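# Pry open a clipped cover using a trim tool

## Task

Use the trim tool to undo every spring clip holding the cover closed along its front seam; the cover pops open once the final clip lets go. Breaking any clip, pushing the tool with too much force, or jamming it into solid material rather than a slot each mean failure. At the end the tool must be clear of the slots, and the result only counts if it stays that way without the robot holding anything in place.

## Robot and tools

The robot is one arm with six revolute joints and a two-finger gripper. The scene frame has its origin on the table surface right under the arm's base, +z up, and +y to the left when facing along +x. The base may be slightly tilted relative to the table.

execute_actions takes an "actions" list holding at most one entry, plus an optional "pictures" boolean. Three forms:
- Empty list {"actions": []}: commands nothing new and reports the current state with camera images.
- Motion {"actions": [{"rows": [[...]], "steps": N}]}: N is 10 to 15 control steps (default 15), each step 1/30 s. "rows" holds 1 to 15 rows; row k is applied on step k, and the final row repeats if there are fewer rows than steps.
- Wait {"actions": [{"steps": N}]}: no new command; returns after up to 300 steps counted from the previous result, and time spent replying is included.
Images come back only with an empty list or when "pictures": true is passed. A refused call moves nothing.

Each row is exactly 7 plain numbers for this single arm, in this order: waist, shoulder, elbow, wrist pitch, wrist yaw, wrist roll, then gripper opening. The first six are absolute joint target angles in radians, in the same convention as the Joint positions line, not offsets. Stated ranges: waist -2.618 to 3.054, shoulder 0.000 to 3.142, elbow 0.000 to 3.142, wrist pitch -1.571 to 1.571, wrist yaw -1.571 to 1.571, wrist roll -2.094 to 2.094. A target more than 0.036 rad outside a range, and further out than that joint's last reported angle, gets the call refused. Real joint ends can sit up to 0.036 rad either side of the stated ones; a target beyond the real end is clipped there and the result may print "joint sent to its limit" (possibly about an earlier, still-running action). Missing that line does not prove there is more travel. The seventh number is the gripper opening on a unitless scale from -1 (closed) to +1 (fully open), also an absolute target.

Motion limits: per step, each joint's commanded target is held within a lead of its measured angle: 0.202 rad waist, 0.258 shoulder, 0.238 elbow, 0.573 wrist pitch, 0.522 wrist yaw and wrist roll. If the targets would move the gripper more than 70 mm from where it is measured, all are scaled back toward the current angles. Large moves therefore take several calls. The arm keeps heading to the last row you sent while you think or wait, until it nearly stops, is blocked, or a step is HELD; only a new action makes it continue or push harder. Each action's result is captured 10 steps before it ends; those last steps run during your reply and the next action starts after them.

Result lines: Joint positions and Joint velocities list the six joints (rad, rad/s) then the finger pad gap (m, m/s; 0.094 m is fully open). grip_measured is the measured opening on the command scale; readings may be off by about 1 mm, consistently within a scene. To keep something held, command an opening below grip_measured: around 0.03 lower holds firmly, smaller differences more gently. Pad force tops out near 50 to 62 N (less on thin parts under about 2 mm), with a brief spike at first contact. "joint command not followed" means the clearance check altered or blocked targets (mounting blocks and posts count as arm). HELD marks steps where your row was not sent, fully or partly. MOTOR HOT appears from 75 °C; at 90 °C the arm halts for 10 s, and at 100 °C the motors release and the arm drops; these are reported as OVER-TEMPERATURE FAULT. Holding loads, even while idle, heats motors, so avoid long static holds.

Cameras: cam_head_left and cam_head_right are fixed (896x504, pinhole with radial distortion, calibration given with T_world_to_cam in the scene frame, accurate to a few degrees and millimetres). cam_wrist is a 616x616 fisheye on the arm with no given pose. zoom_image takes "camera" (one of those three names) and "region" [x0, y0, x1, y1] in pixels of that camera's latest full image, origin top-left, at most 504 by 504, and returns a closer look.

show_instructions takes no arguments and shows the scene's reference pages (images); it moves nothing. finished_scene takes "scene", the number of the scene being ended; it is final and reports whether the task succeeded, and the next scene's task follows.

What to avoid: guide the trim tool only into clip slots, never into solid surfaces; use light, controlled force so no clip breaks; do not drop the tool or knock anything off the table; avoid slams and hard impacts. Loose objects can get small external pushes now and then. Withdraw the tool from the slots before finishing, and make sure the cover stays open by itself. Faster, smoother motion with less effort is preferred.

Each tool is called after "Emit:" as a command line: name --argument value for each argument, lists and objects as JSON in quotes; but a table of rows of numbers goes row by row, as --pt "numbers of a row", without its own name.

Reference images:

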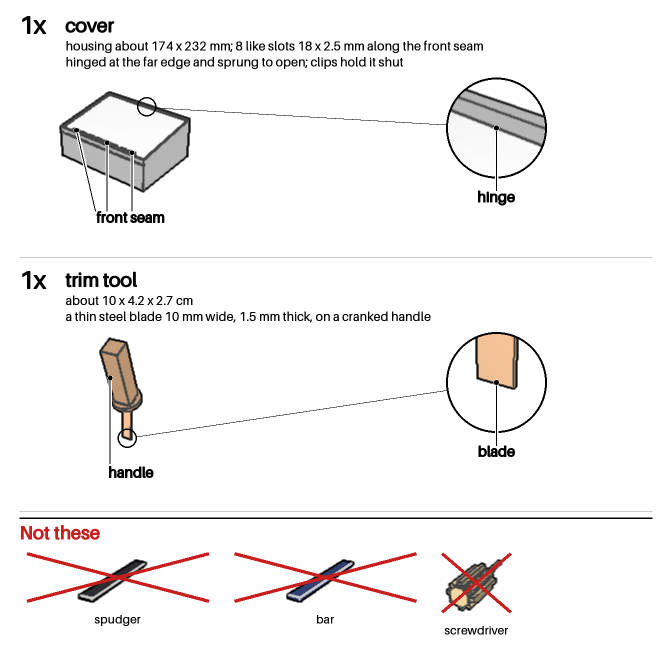

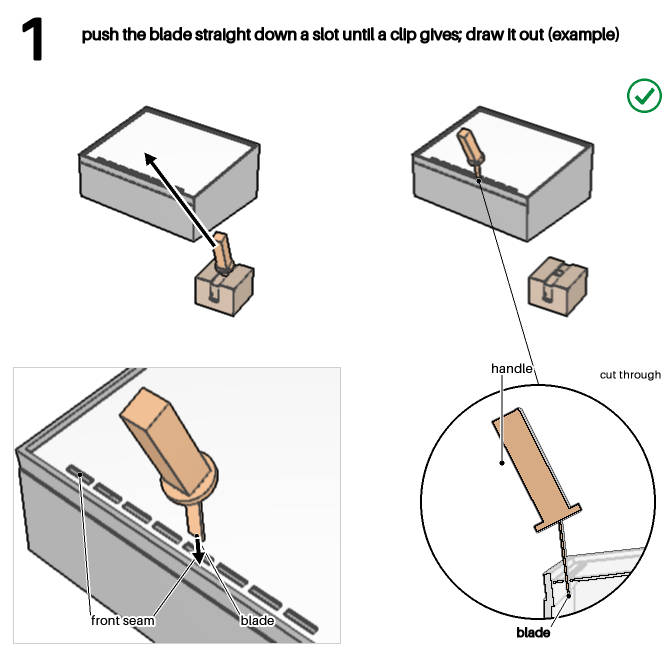

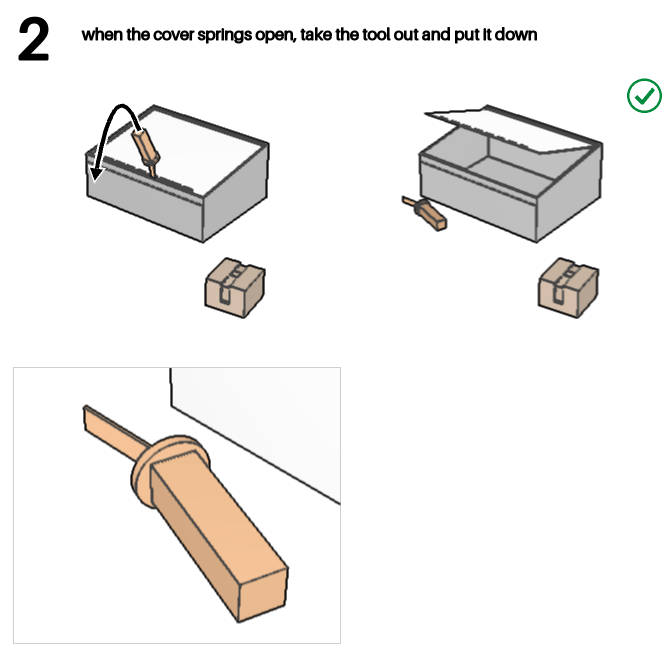

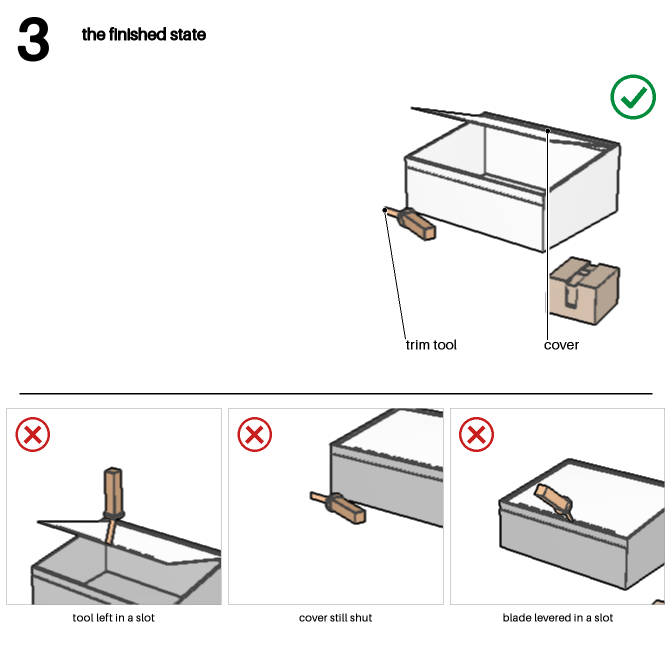

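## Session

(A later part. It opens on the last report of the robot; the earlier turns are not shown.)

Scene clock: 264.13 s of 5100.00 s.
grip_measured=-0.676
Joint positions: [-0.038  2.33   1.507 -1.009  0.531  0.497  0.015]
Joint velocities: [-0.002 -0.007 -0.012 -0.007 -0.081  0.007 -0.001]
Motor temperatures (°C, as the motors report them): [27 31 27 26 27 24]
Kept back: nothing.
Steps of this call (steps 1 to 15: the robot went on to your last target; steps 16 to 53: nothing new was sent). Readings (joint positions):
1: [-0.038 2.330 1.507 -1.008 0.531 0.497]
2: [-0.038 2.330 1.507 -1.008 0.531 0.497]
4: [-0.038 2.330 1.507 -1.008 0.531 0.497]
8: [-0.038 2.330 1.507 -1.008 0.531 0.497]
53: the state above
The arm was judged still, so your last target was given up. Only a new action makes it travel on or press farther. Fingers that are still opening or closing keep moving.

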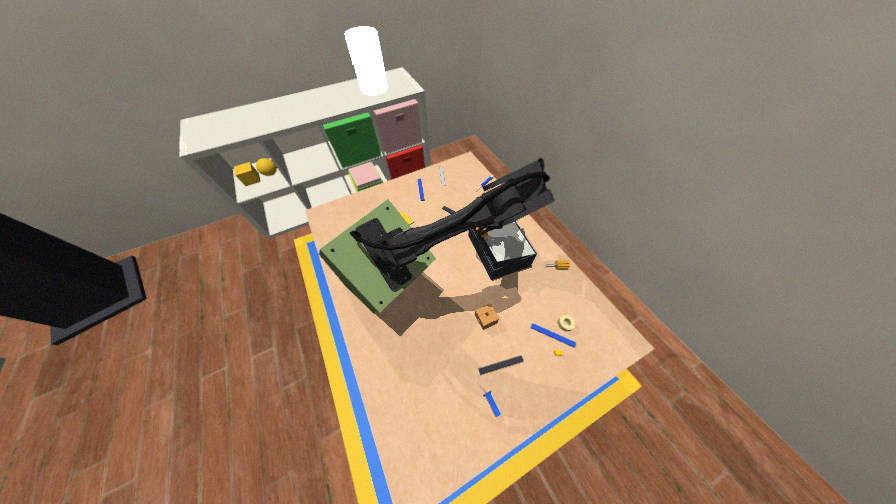

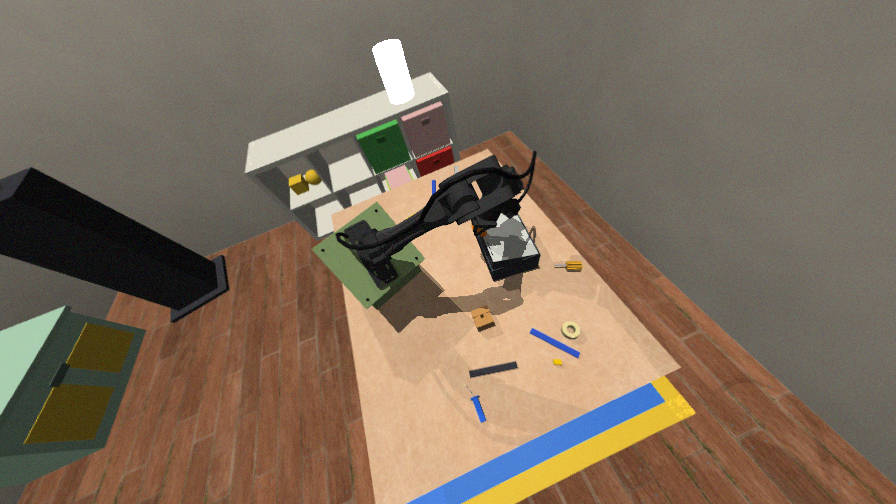

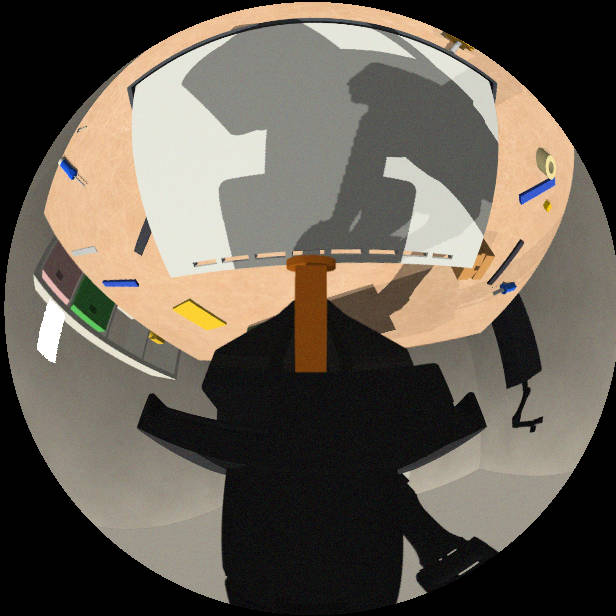

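Emit:
execute_actions --actions '[{"rows":[[-0.016,2.346,1.545,-1.034,0.522,0.512,-0.715],[-0.014,2.346,1.553,-1.048,0.520,0.517,-0.715],[-0.012,2.347,1.562,-1.061,0.519,0.523,-0.715],[-0.010,2.347,1.570,-1.075,0.517,0.528,-0.715],[-0.007,2.348,1.578,-1.088,0.515,0.533,-0.715],[-0.005,2.349,1.586,-1.101,0.513,0.538,-0.715],[-0.003,2.349,1.594,-1.115,0.511,0.543,-0.715],[0.000,2.350,1.603,-1.128,0.510,0.549,-0.715],[0.002,2.350,1.611,-1.142,0.508,0.554,-0.715],[0.004,2.351,1.619,-1.155,0.506,0.559,-0.715]],"steps":15}]'

Emit:
execute_actions --actions '[{"steps":12}]' --pictures true

Scene clock: 264.73 s of 5100.00 s.
grip_measured=-0.676
Joint positions: [-0.037  2.334  1.532 -1.042  0.527  0.509  0.015]
Joint velocities: [ 0.042  0.007  0.217 -0.418 -0.081  0.022 -0.001]
Motor temperatures (°C, as the motors report them): [27 31 27 26 27 24]
Steps of this call (steps 1 to 13: nothing new was sent; steps 14 to 18: the first 5 steps of this action). Readings (joint positions):
14: [-0.038 2.330 1.507 -1.010 0.531 0.498]
15: [-0.038 2.330 1.510 -1.015 0.531 0.500]
17: [-0.038 2.333 1.524 -1.031 0.529 0.505]
18: the state above

Scene clock: 265.13 s of 5100.00 s.
grip_measured=-0.676
Joint positions: [-0.017  2.336  1.587 -1.14   0.514  0.545  0.015]
Joint velocities: [-0.002  0.002  0.002 -0.125  0.022 -0.037 -0.   ]
Motor temperatures (°C, as the motors report them): [27 31 27 26 27 24]
Kept back: nothing.
Steps of this call (steps 1 to 10: the last 10 steps of your previous action; steps 11 to 12: the robot went on to your last target). Readings (joint positions):
1: [-0.035 2.335 1.539 -1.054 0.525 0.512]
2: [-0.033 2.335 1.547 -1.066 0.523 0.516]
4: [-0.026 2.336 1.564 -1.091 0.521 0.526]
8: [-0.018 2.336 1.585 -1.129 0.515 0.540]
12: the state above

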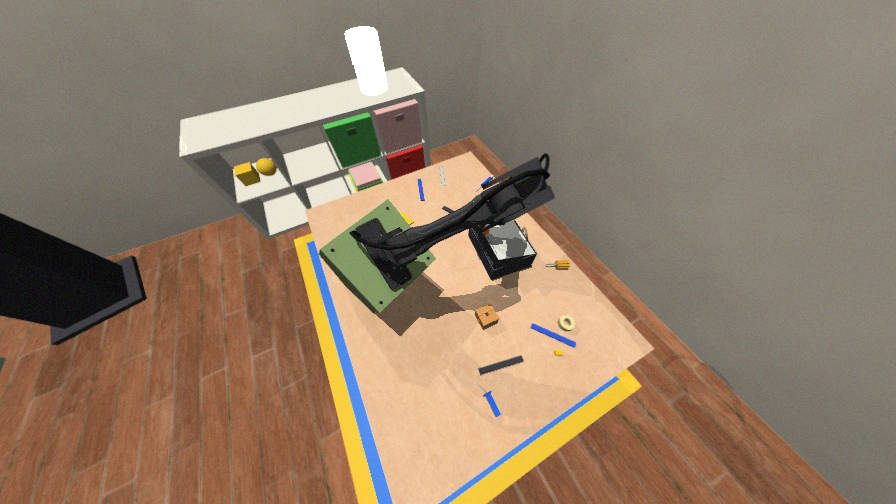

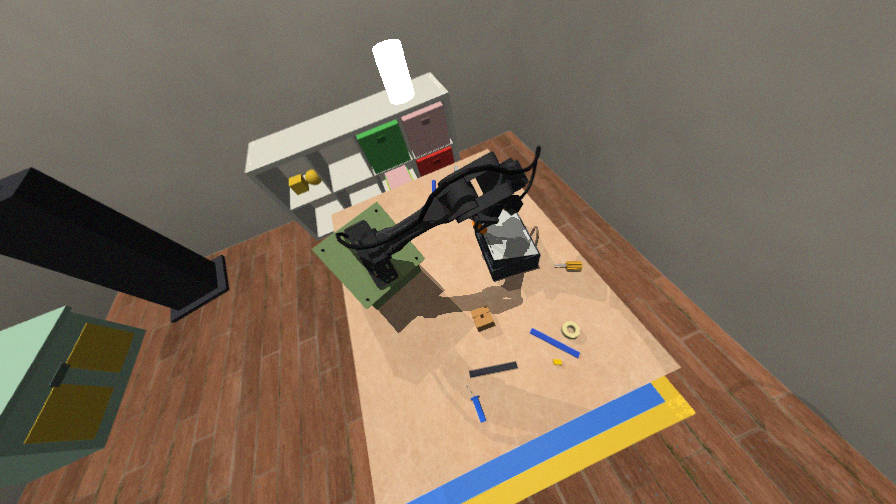

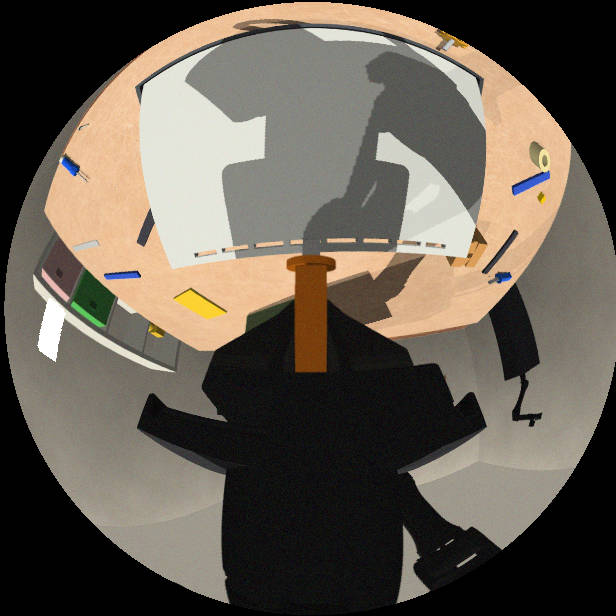

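Emit:
execute_actions --actions '[{"rows":[[0.007,2.348,1.620,-1.160,0.505,0.562,-0.715],[0.010,2.345,1.621,-1.166,0.505,0.565,-0.715],[0.012,2.343,1.622,-1.171,0.504,0.568,-0.715],[0.015,2.340,1.623,-1.177,0.504,0.571,-0.715],[0.018,2.337,1.625,-1.182,0.503,0.574,-0.715],[0.020,2.335,1.626,-1.188,0.503,0.577,-0.715],[0.023,2.332,1.627,-1.193,0.502,0.580,-0.715],[0.026,2.329,1.628,-1.199,0.502,0.583,-0.715],[0.028,2.327,1.629,-1.204,0.501,0.586,-0.715],[0.031,2.324,1.630,-1.209,0.501,0.589,-0.715]],"steps":15}]'

Emit:
execute_actions --actions '[{"steps":12}]' --pictures true

Scene clock: 266.07 s of 5100.00 s.
grip_measured=-0.676
Joint positions: [-0.012  2.336  1.587 -1.153  0.511  0.555  0.015]
Joint velocities: [ 0.056  0.007 -0.002 -0.125  0.051  0.081  0.   ]
Motor temperatures (°C, as the motors report them): [27 31 27 26 27 24]
Steps of this call (steps 1 to 23: the robot went on to your last target; steps 24 to 28: the first 5 steps of this action). Readings (joint positions):
24: [-0.017 2.336 1.587 -1.144 0.512 0.549]
25: [-0.017 2.336 1.587 -1.145 0.512 0.550]
27: [-0.014 2.336 1.587 -1.149 0.511 0.553]
28: the state above

Scene clock: 266.47 s of 5100.00 s.
grip_measured=-0.676
Joint positions: [ 0.012  2.336  1.601 -1.192  0.51   0.577  0.015]
Joint velocities: [-0.012  0.002  0.012  0.007  0.022  0.022  0.   ]
Motor temperatures (°C, as the motors report them): [27 31 27 26 27 24]
Kept back: nothing.
Steps of this call (steps 1 to 10: the last 10 steps of your previous action; steps 11 to 12: the robot went on to your last target). Readings (joint positions):
1: [-0.010 2.336 1.587 -1.157 0.511 0.558]
2: [-0.007 2.336 1.587 -1.161 0.511 0.560]
4: [-0.000 2.336 1.589 -1.170 0.511 0.565]
8: [0.011 2.336 1.600 -1.186 0.511 0.574]
12: the state above

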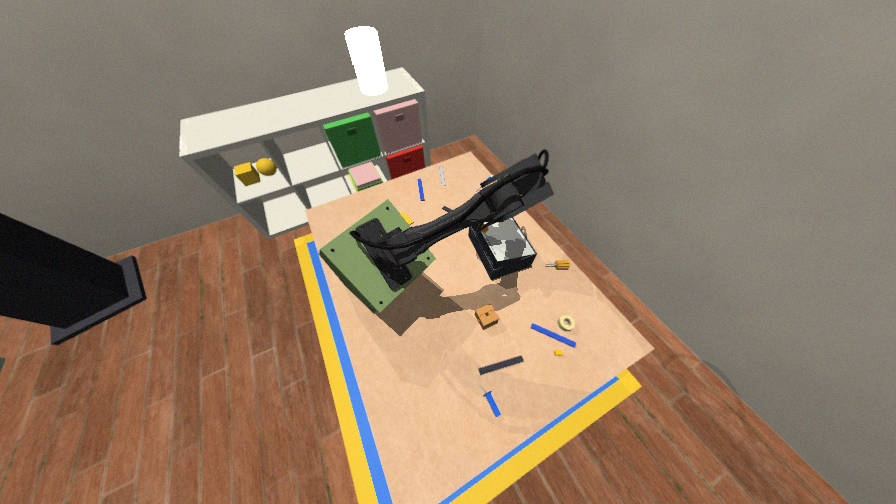

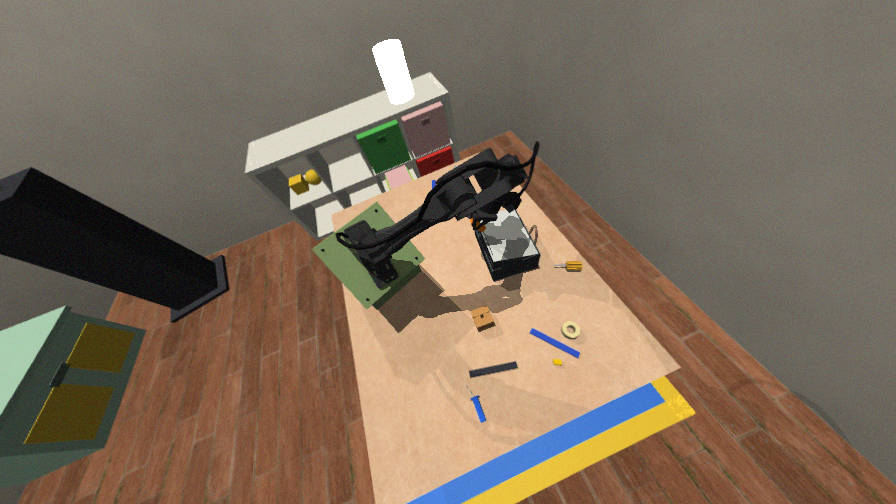

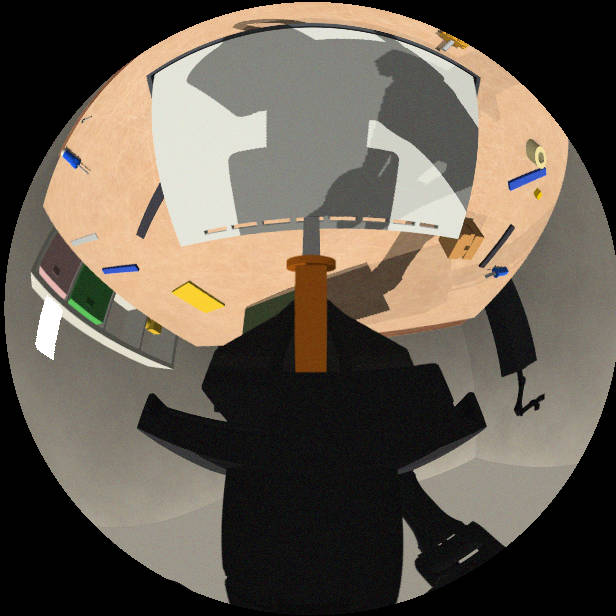

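Emit:
execute_actions --actions '[{"rows":[[0.035,2.316,1.632,-1.217,0.500,0.593,-0.715],[0.039,2.310,1.633,-1.225,0.500,0.598,-0.715],[0.043,2.305,1.635,-1.233,0.499,0.602,-0.715],[0.047,2.300,1.636,-1.241,0.498,0.607,-0.715],[0.051,2.296,1.638,-1.249,0.498,0.611,-0.715],[0.055,2.292,1.639,-1.257,0.497,0.616,-0.715],[0.059,2.288,1.641,-1.265,0.496,0.620,-0.715],[0.063,2.284,1.642,-1.273,0.496,0.625,-0.715],[0.067,2.280,1.644,-1.281,0.495,0.630,-0.715],[0.071,2.276,1.645,-1.290,0.494,0.634,-0.715]],"steps":15}]'

Emit:
execute_actions --actions '[{"steps":12}]' --pictures true

Scene clock: 267.17 s of 5100.00 s.
grip_measured=-0.676
Joint positions: [ 0.017  2.326  1.601 -1.21   0.51   0.589  0.015]
Joint velocities: [ 0.095 -0.134 -0.002 -0.154 -0.095  0.081 -0.001]
Motor temperatures (°C, as the motors report them): [27 31 27 26 27 24]
Steps of this call (steps 1 to 16: the robot went on to your last target; steps 17 to 21: the first 5 steps of this action). Readings (joint positions):
17: [0.012 2.336 1.601 -1.196 0.510 0.580]
18: [0.012 2.335 1.601 -1.197 0.510 0.581]
20: [0.014 2.330 1.601 -1.204 0.510 0.586]
21: the state above

Scene clock: 267.57 s of 5100.00 s.
grip_measured=-0.676
Joint positions: [ 0.054  2.288  1.618 -1.27   0.505  0.621  0.015]
Joint velocities: [-0.007 -0.002 -0.012 -0.081  0.022 -0.022 -0.   ]
Motor temperatures (°C, as the motors report them): [27 31 27 26 27 24]
Kept back: nothing.
Steps of this call (steps 1 to 10: the last 10 steps of your previous action; steps 11 to 12: the robot went on to your last target). Readings (joint positions):
1: [0.020 2.321 1.601 -1.216 0.510 0.592]
2: [0.025 2.316 1.601 -1.223 0.510 0.596]
4: [0.035 2.305 1.603 -1.239 0.508 0.603]
8: [0.052 2.291 1.616 -1.262 0.505 0.616]
12: the state above

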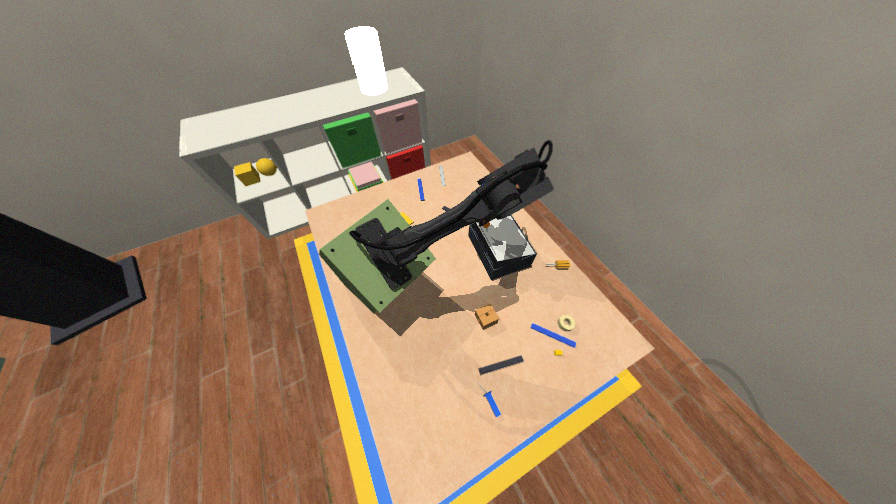

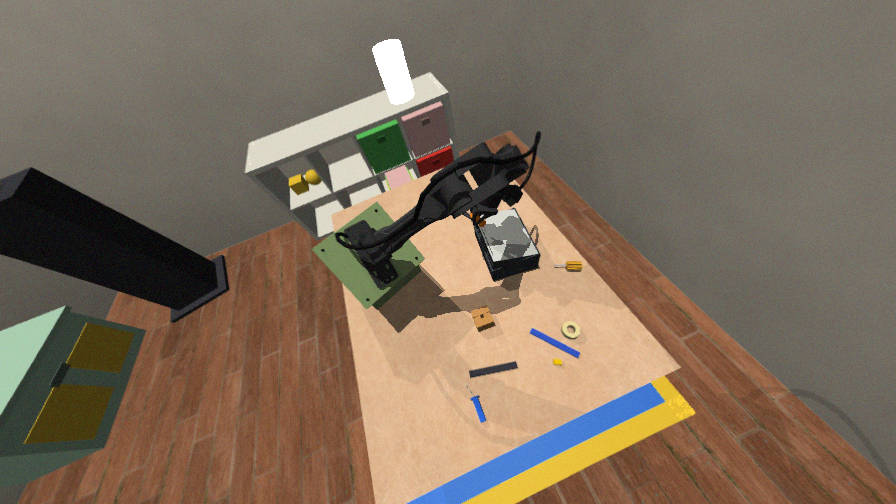

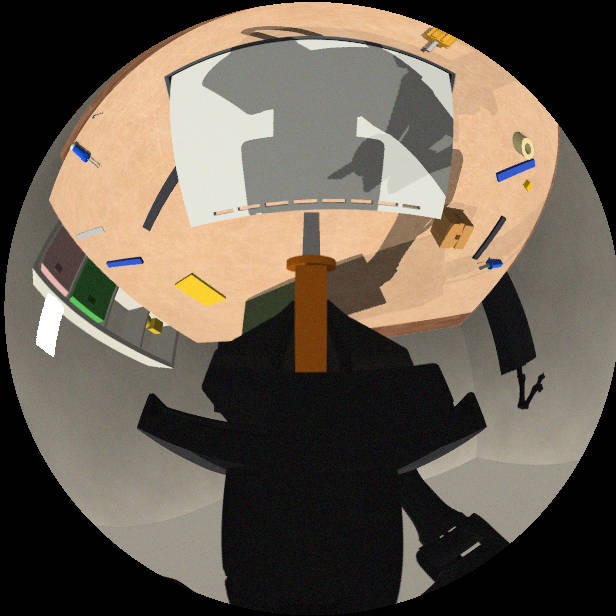

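Emit:
execute_actions --actions '[{"rows":[[0.072,2.262,1.645,-1.292,0.494,0.634,-0.715],[0.072,2.246,1.645,-1.294,0.494,0.634,-0.715],[0.073,2.230,1.642,-1.296,0.494,0.634,-0.715],[0.073,2.212,1.636,-1.298,0.494,0.634,-0.715],[0.074,2.194,1.628,-1.300,0.494,0.634,-0.715],[0.074,2.176,1.618,-1.302,0.494,0.634,-0.715],[0.075,2.158,1.606,-1.304,0.494,0.634,-0.715],[0.075,2.140,1.592,-1.306,0.494,0.634,-0.715],[0.076,2.120,1.576,-1.309,0.494,0.634,-0.715],[0.076,2.100,1.558,-1.312,0.494,0.634,-0.715],[0.077,2.080,1.538,-1.315,0.494,0.634,-0.715],[0.077,2.060,1.516,-1.318,0.494,0.634,-0.715],[0.078,2.040,1.492,-1.321,0.494,0.634,-0.715],[0.078,2.020,1.468,-1.324,0.494,0.634,-0.715],[0.079,2.000,1.444,-1.327,0.494,0.634,-0.715]],"steps":15}]'

Emit:
execute_actions --actions '[{"rows":[[0.06,1.980,1.420,-1.325,0.492,0.62,-0.715],[0.04,1.960,1.395,-1.32,0.490,0.61,-0.715],[0.01,1.940,1.370,-1.315,0.488,0.60,-0.715],[-0.02,1.920,1.345,-1.31,0.486,0.59,-0.715],[-0.05,1.900,1.320,-1.305,0.484,0.58,-0.715],[-0.09,1.880,1.295,-1.30,0.482,0.57,-0.715],[-0.13,1.860,1.270,-1.295,0.480,0.56,-0.715],[-0.17,1.840,1.245,-1.29,0.478,0.55,-0.715],[-0.21,1.820,1.220,-1.28,0.476,0.54,-0.715],[-0.25,1.805,1.195,-1.27,0.474,0.53,-0.715],[-0.29,1.790,1.170,-1.26,0.472,0.52,-0.715],[-0.33,1.775,1.145,-1.25,0.470,0.51,-0.715],[-0.37,1.760,1.120,-1.24,0.468,0.50,-0.715],[-0.41,1.750,1.100,-1.23,0.466,0.49,-0.715],[-0.45,1.740,1.080,-1.22,0.464,0.48,-0.715]],"steps":15}]' --pictures true

Scene clock: 283.23 s of 5100.00 s.
grip_measured=-0.676
Joint positions: [ 0.054  2.258  1.618 -1.28   0.501  0.624  0.015]
Joint velocities: [-0.007 -0.442  0.002 -0.066  0.037 -0.051 -0.001]
Motor temperatures (°C, as the motors report them): [28 32 27 27 27 24]
Steps of this call (steps 1 to 30: the robot went on to your last target; steps 31 to 90: nothing new was sent; then 12.50 s passed at rest; steps 91 to 95: the first 5 steps of this action). Readings (joint positions):
91: [0.054 2.288 1.618 -1.277 0.504 0.624]
92: [0.054 2.286 1.618 -1.277 0.503 0.624]
94: [0.054 2.271 1.618 -1.279 0.502 0.624]
95: the state above

Scene clock: 283.73 s of 5100.00 s.
grip_measured=-0.676
Joint positions: [ 0.019  1.949  1.384 -1.301  0.492  0.611  0.015]
Joint velocities: [-0.603 -0.486 -0.725 -0.007 -0.11  -0.227  0.001]
Motor temperatures (°C, as the motors report them): [28 32 27 27 27 24]
Steps of this call (steps 1 to 10: the last 10 steps of your previous action; steps 11 to 15: the first 5 steps of this action). Readings (joint positions):
11: [0.054 2.017 1.491 -1.297 0.501 0.625]
12: [0.053 2.000 1.464 -1.299 0.501 0.624]
14: [0.038 1.967 1.411 -1.301 0.495 0.617]
15: the state above

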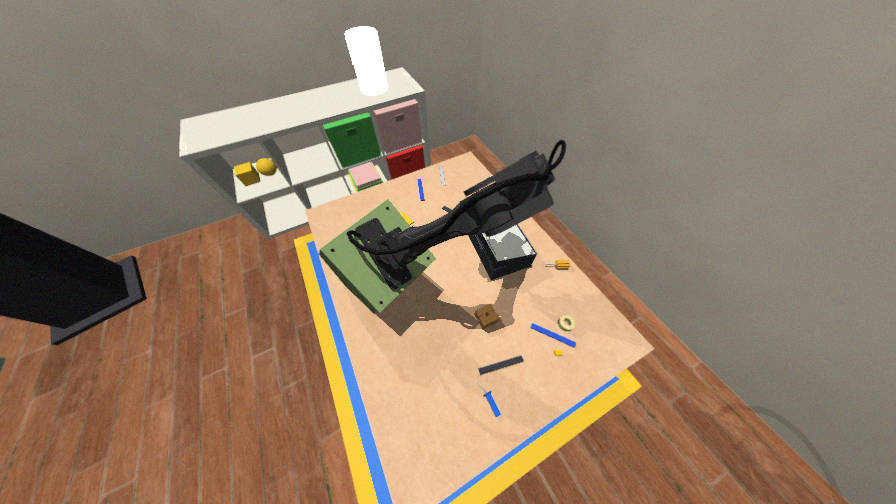

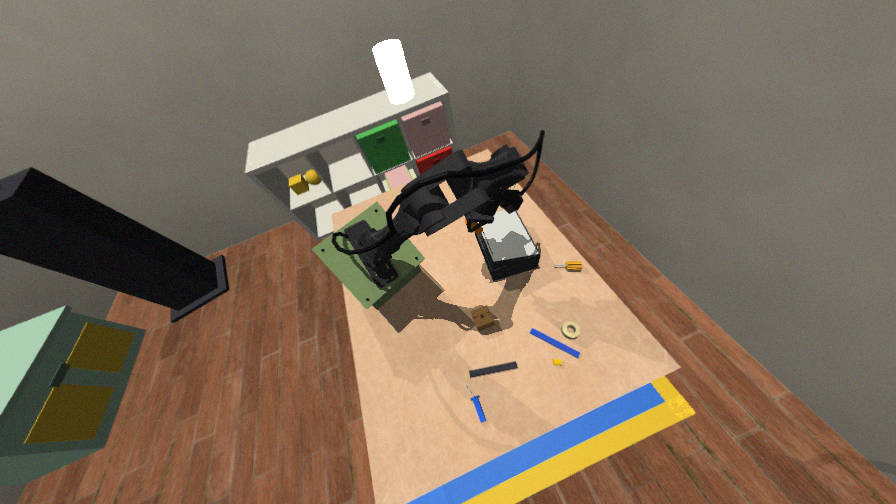

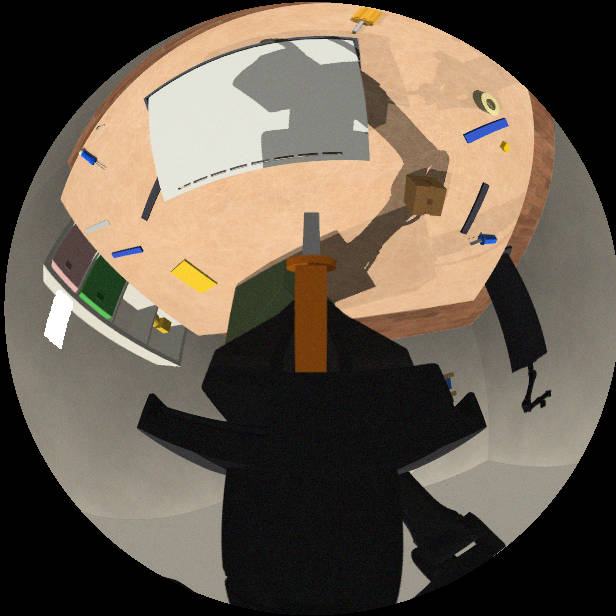

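Continue to B' and start swinging the wrist.

Emit:
execute_actions --actions '[{"rows":[[-0.48,1.735,1.070,-1.20,0.455,0.44,-0.715],[-0.51,1.730,1.060,-1.16,0.445,0.40,-0.715],[-0.54,1.725,1.050,-1.10,0.435,0.36,-0.715],[-0.57,1.720,1.040,-1.03,0.425,0.32,-0.715],[-0.60,1.716,1.030,-0.95,0.415,0.28,-0.715],[-0.63,1.712,1.022,-0.86,0.40,0.24,-0.715],[-0.655,1.708,1.015,-0.77,0.385,0.19,-0.715],[-0.68,1.705,1.010,-0.67,0.37,0.14,-0.715],[-0.70,1.702,1.005,-0.57,0.355,0.09,-0.715],[-0.715,1.70,1.0,-0.47,0.34,0.04,-0.715],[-0.728,1.70,1.0,-0.36,0.325,-0.02,-0.715],[-0.736,1.70,1.0,-0.25,0.31,-0.07,-0.715],[-0.74,1.70,1.0,-0.14,0.295,-0.12,-0.715],[-0.742,1.70,1.0,-0.03,0.285,-0.17,-0.715],[-0.742,1.70,1.0,0.08,0.275,-0.21,-0.715]],"steps":15}]'

Emit:
execute_actions --actions '[{"rows":[[-0.742,1.70,1.0,0.19,0.27,-0.24,-0.715],[-0.742,1.705,0.995,0.30,0.267,-0.26,-0.715],[-0.742,1.715,0.985,0.41,0.265,-0.28,-0.715],[-0.742,1.73,0.97,0.52,0.264,-0.29,-0.715],[-0.742,1.75,0.945,0.62,0.264,-0.30,-0.715],[-0.742,1.775,0.915,0.71,0.264,-0.30,-0.715],[-0.742,1.80,0.88,0.79,0.264,-0.30,-0.715],[-0.742,1.83,0.845,0.87,0.264,-0.30,-0.715],[-0.742,1.86,0.805,0.95,0.264,-0.30,-0.715],[-0.742,1.89,0.765,1.03,0.264,-0.30,-0.715],[-0.742,1.92,0.725,1.10,0.264,-0.30,-0.715],[-0.742,1.95,0.685,1.17,0.264,-0.30,-0.715],[-0.742,1.98,0.645,1.24,0.264,-0.30,-0.715],[-0.742,2.01,0.605,1.31,0.264,-0.30,-0.715],[-0.742,2.033,0.574,1.382,0.264,-0.30,-0.715]],"steps":15}]' --pictures true

Scene clock: 286.13 s of 5100.00 s.
grip_measured=-0.676
Joint positions: [-0.533  1.74   1.072 -1.143  0.448  0.4    0.015]
Joint velocities: [-0.862 -0.159 -0.305  1.223 -0.183 -0.784 -0.   ]
Motor temperatures (°C, as the motors report them): [27 32 27 27 27 24]
Steps of this call (steps 1 to 10: the last 10 steps of your previous action; steps 11 to 45: the robot went on to your last target; steps 46 to 67: nothing new was sent; steps 68 to 72: the first 5 steps of this action). Readings (joint positions):
68: [-0.464 1.757 1.101 -1.238 0.473 0.482]
69: [-0.470 1.755 1.098 -1.228 0.468 0.468]
71: [-0.504 1.745 1.082 -1.180 0.455 0.426]
72: the state above

Scene clock: 286.63 s of 5100.00 s.
grip_measured=-0.676
Joint positions: [-0.739  1.724  1.002  0.068  0.302 -0.161  0.015]
Joint velocities: [-0.012  0.022 -0.31   3.289 -0.139 -0.813 -0.   ]
Motor temperatures (°C, as the motors report them): [27 32 27 27 27 24]
Steps of this call (steps 1 to 10: the last 10 steps of your previous action; steps 11 to 15: the first 5 steps of this action). Readings (joint positions):
11: [-0.739 1.723 1.019 -0.325 0.336 -0.023]
12: [-0.739 1.723 1.019 -0.240 0.327 -0.058]
14: [-0.739 1.723 1.012 -0.044 0.310 -0.129]
15: the state above

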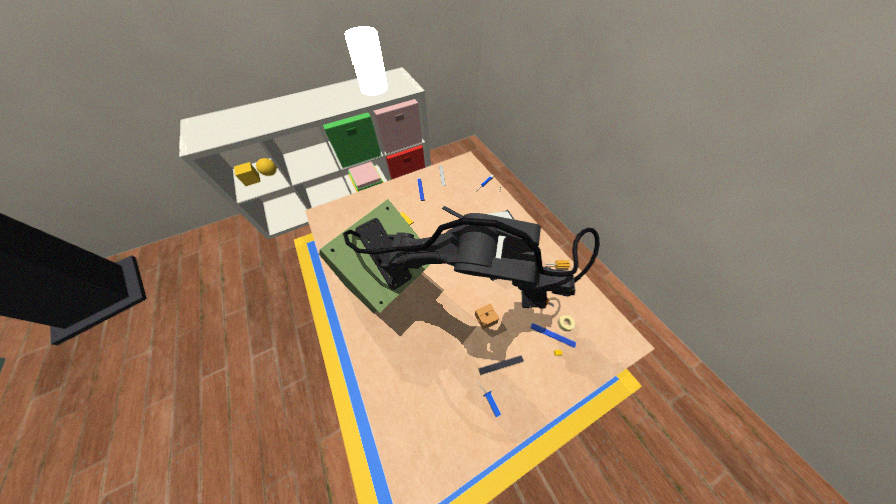

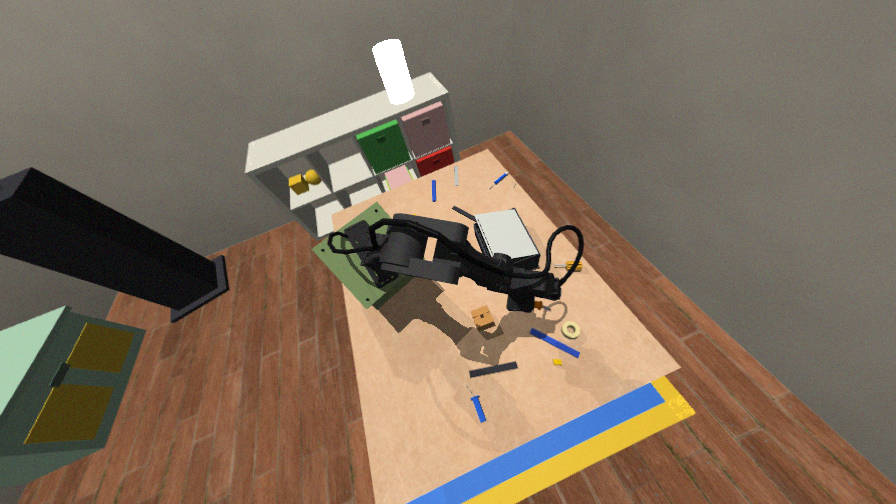

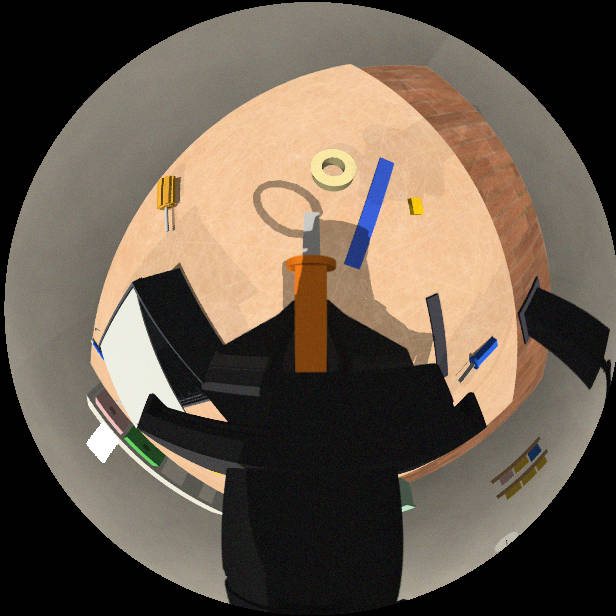

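Emit:
execute_actions --actions '[{"steps":25}]' --pictures true

Scene clock: 287.47 s of 5100.00 s.
grip_measured=-0.676
Joint positions: [-0.739  2.044  0.569  1.362  0.278 -0.29   0.015]
Joint velocities: [ 0.017 -0.017  0.012  0.125 -0.037  0.007 -0.001]
Motor temperatures (°C, as the motors report them): [27 32 27 27 27 24]
Kept back: nothing.
Steps of this call (steps 1 to 10: the last 10 steps of your previous action; steps 11 to 25: the robot went on to your last target). Readings (joint positions):
1: [-0.739 1.728 0.988 0.185 0.297 -0.187]
2: [-0.739 1.737 0.969 0.305 0.293 -0.208]
4: [-0.739 1.772 0.918 0.543 0.287 -0.237]
8: [-0.739 1.897 0.760 0.923 0.280 -0.269]
25: the state above

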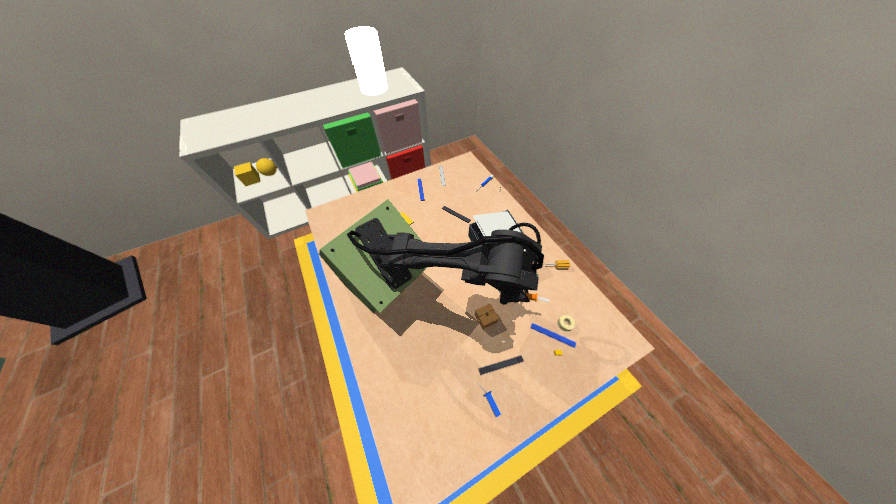

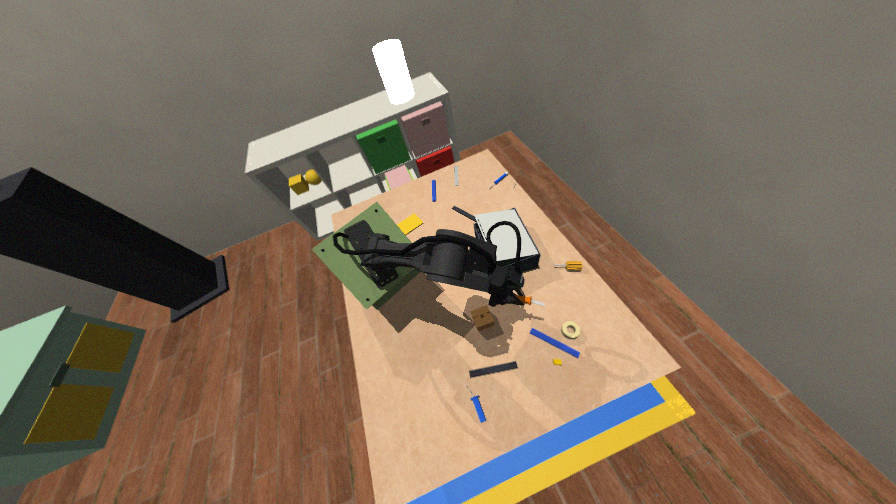

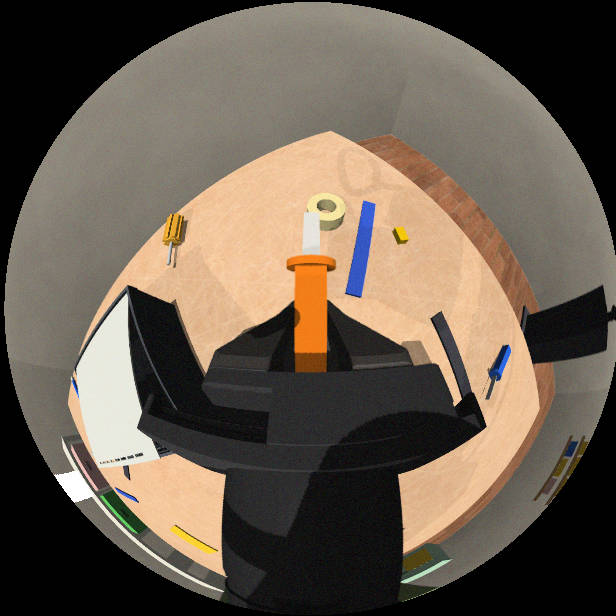

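Emit:
execute_actions --actions '[{"rows":[[-0.748,2.05,0.587,1.389,0.258,-0.30,-0.715],[-0.754,2.07,0.600,1.396,0.252,-0.30,-0.715],[-0.760,2.09,0.613,1.403,0.246,-0.30,-0.715],[-0.766,2.11,0.626,1.411,0.240,-0.301,-0.715],[-0.772,2.13,0.639,1.418,0.234,-0.302,-0.715],[-0.778,2.15,0.652,1.425,0.228,-0.302,-0.715],[-0.784,2.17,0.665,1.433,0.222,-0.303,-0.715],[-0.790,2.19,0.678,1.440,0.216,-0.303,-0.715],[-0.795,2.21,0.691,1.447,0.211,-0.304,-0.715],[-0.800,2.23,0.705,1.455,0.206,-0.304,-0.715]],"steps":14}]'

Emit:
execute_actions --actions '[{"steps":16}]' --pictures true

Scene clock: 288.10 s of 5100.00 s.
grip_measured=-0.676
Joint positions: [-0.746  2.06   0.58   1.388  0.268 -0.291  0.015]
Joint velocities: [-0.12   0.374  0.305  0.227 -0.125  0.022 -0.   ]
Motor temperatures (°C, as the motors report them): [27 32 27 27 27 24]
Steps of this call (steps 1 to 15: the robot went on to your last target; steps 16 to 19: the first 4 steps of this action). Readings (joint positions):
16: [-0.739 2.044 0.569 1.373 0.277 -0.290]
17: [-0.740 2.044 0.569 1.375 0.275 -0.291]
19: the state above

Scene clock: 288.63 s of 5100.00 s.
grip_measured=-0.676
Joint positions: [-0.796  2.219  0.676  1.441  0.222 -0.294  0.015]
Joint velocities: [ 0.012  0.002 -0.007  0.037 -0.022  0.051  0.   ]
Motor temperatures (°C, as the motors report them): [27 32 27 27 27 24]
Kept back: nothing.
Steps of this call (steps 1 to 10: the last 10 steps of your previous action; steps 11 to 16: the robot went on to your last target). Readings (joint positions):
1: [-0.751 2.075 0.592 1.395 0.263 -0.291]
2: [-0.757 2.094 0.605 1.402 0.259 -0.292]
4: [-0.770 2.135 0.633 1.414 0.249 -0.292]
8: [-0.792 2.208 0.675 1.427 0.233 -0.293]
16: the state above

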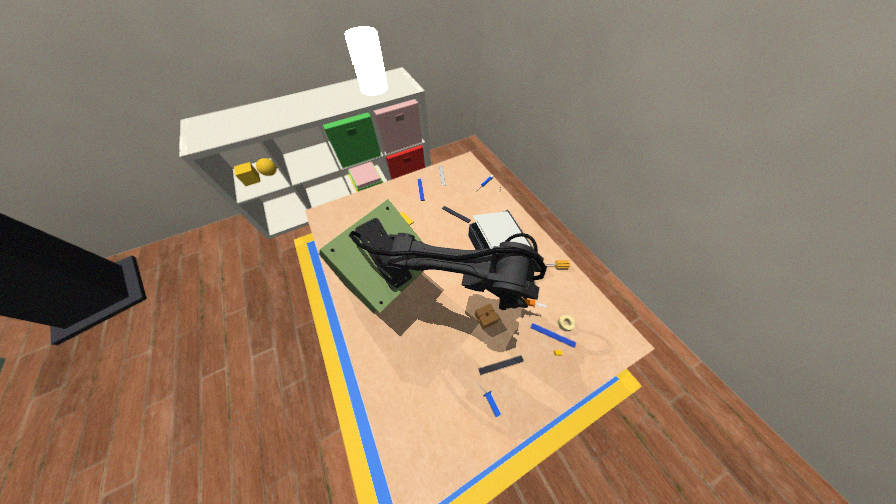

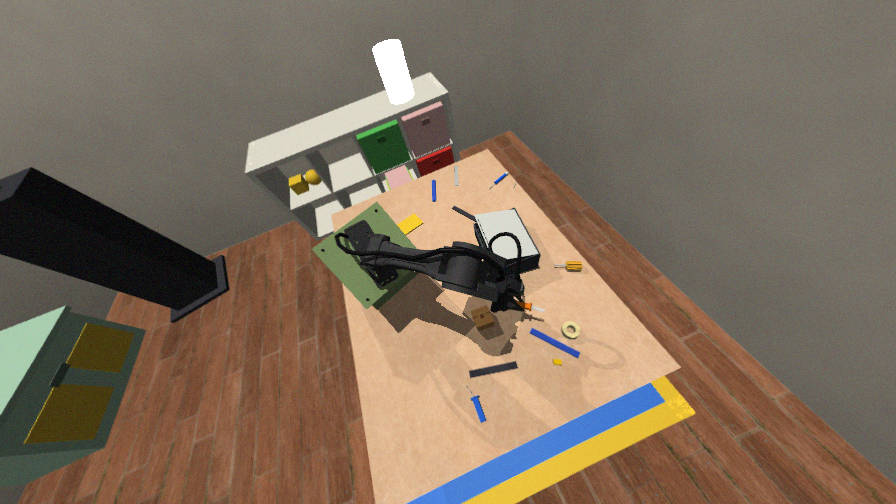

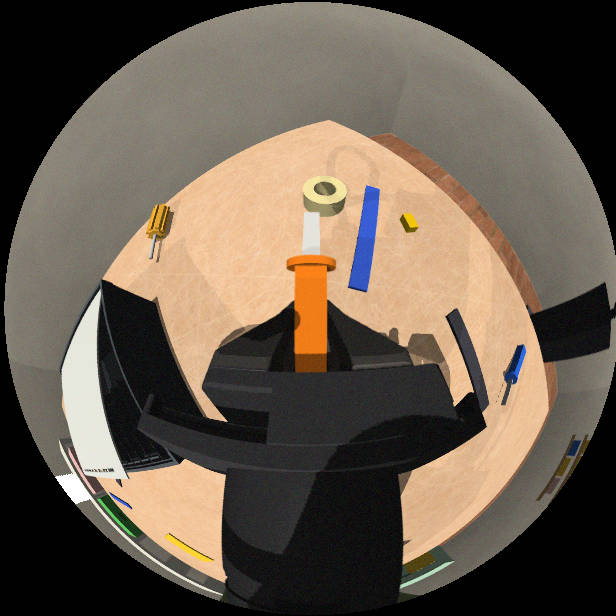

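Emit:
execute_actions --actions '[{"rows":[[-0.804,2.242,0.712,1.459,0.203,-0.304,-0.715],[-0.808,2.254,0.719,1.463,0.200,-0.304,-0.715],[-0.812,2.266,0.726,1.467,0.197,-0.305,-0.715],[-0.815,2.278,0.734,1.471,0.193,-0.305,-0.715],[-0.818,2.290,0.741,1.475,0.190,-0.305,-0.715],[-0.821,2.301,0.748,1.479,0.187,-0.306,-0.715],[-0.824,2.312,0.756,1.483,0.183,-0.306,-0.715],[-0.826,2.322,0.763,1.487,0.180,-0.306,-0.715]],"steps":12}]'

Emit:
execute_actions --actions '[{"steps":16}]' --pictures true

Scene clock: 289.50 s of 5100.00 s.
grip_measured=-0.676
Joint positions: [-0.796  2.221  0.679  1.448  0.219 -0.295  0.015]
Joint velocities: [ 0.002  0.125  0.139  0.095 -0.125  0.007 -0.   ]
Motor temperatures (°C, as the motors report them): [27 32 27 27 27 24]
Steps of this call (steps 1 to 15: the robot went on to your last target; steps 16 to 24: nothing new was sent; steps 25 to 26: the first 2 steps of this action). Readings (joint positions):
25: [-0.796 2.219 0.676 1.446 0.220 -0.295]
26: the state above

Scene clock: 290.03 s of 5100.00 s.
grip_measured=-0.676
Joint positions: [-0.82   2.308  0.735  1.475  0.196 -0.297  0.015]
Joint velocities: [-0.007 -0.012 -0.002 -0.125  0.007  0.007 -0.001]
Motor temperatures (°C, as the motors report them): [27 32 27 27 27 24]
Kept back: nothing.
Steps of this call (steps 1 to 10: the last 10 steps of your previous action; steps 11 to 16: the robot went on to your last target). Readings (joint positions):
1: [-0.797 2.227 0.685 1.452 0.217 -0.295]
2: [-0.798 2.237 0.694 1.456 0.215 -0.295]
4: [-0.804 2.259 0.712 1.463 0.210 -0.295]
8: [-0.818 2.301 0.735 1.470 0.201 -0.296]
16: the state above

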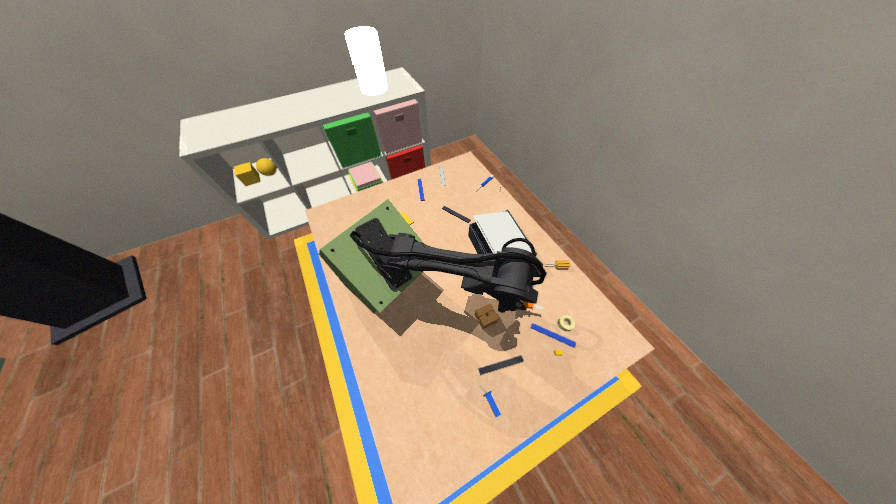

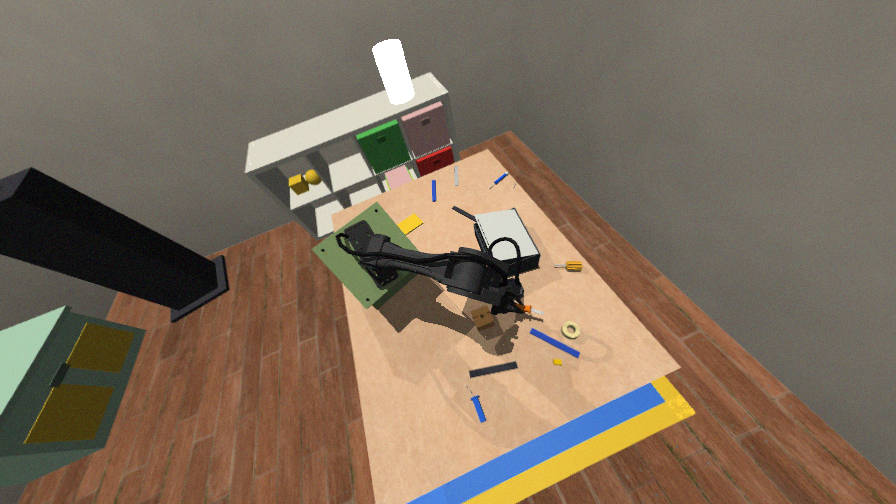

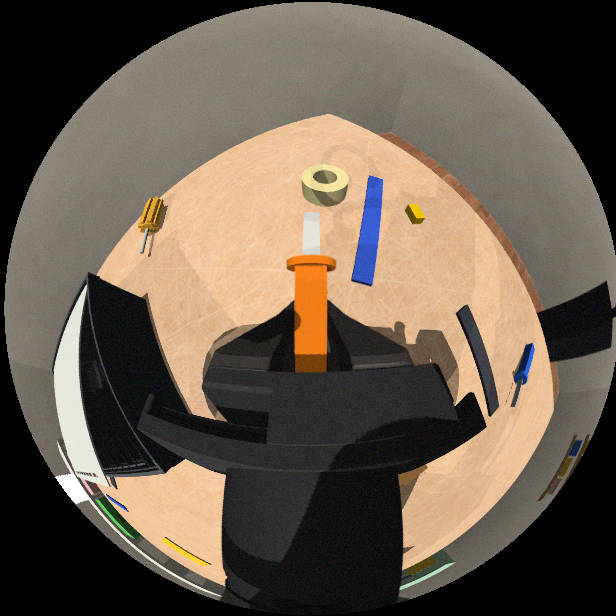

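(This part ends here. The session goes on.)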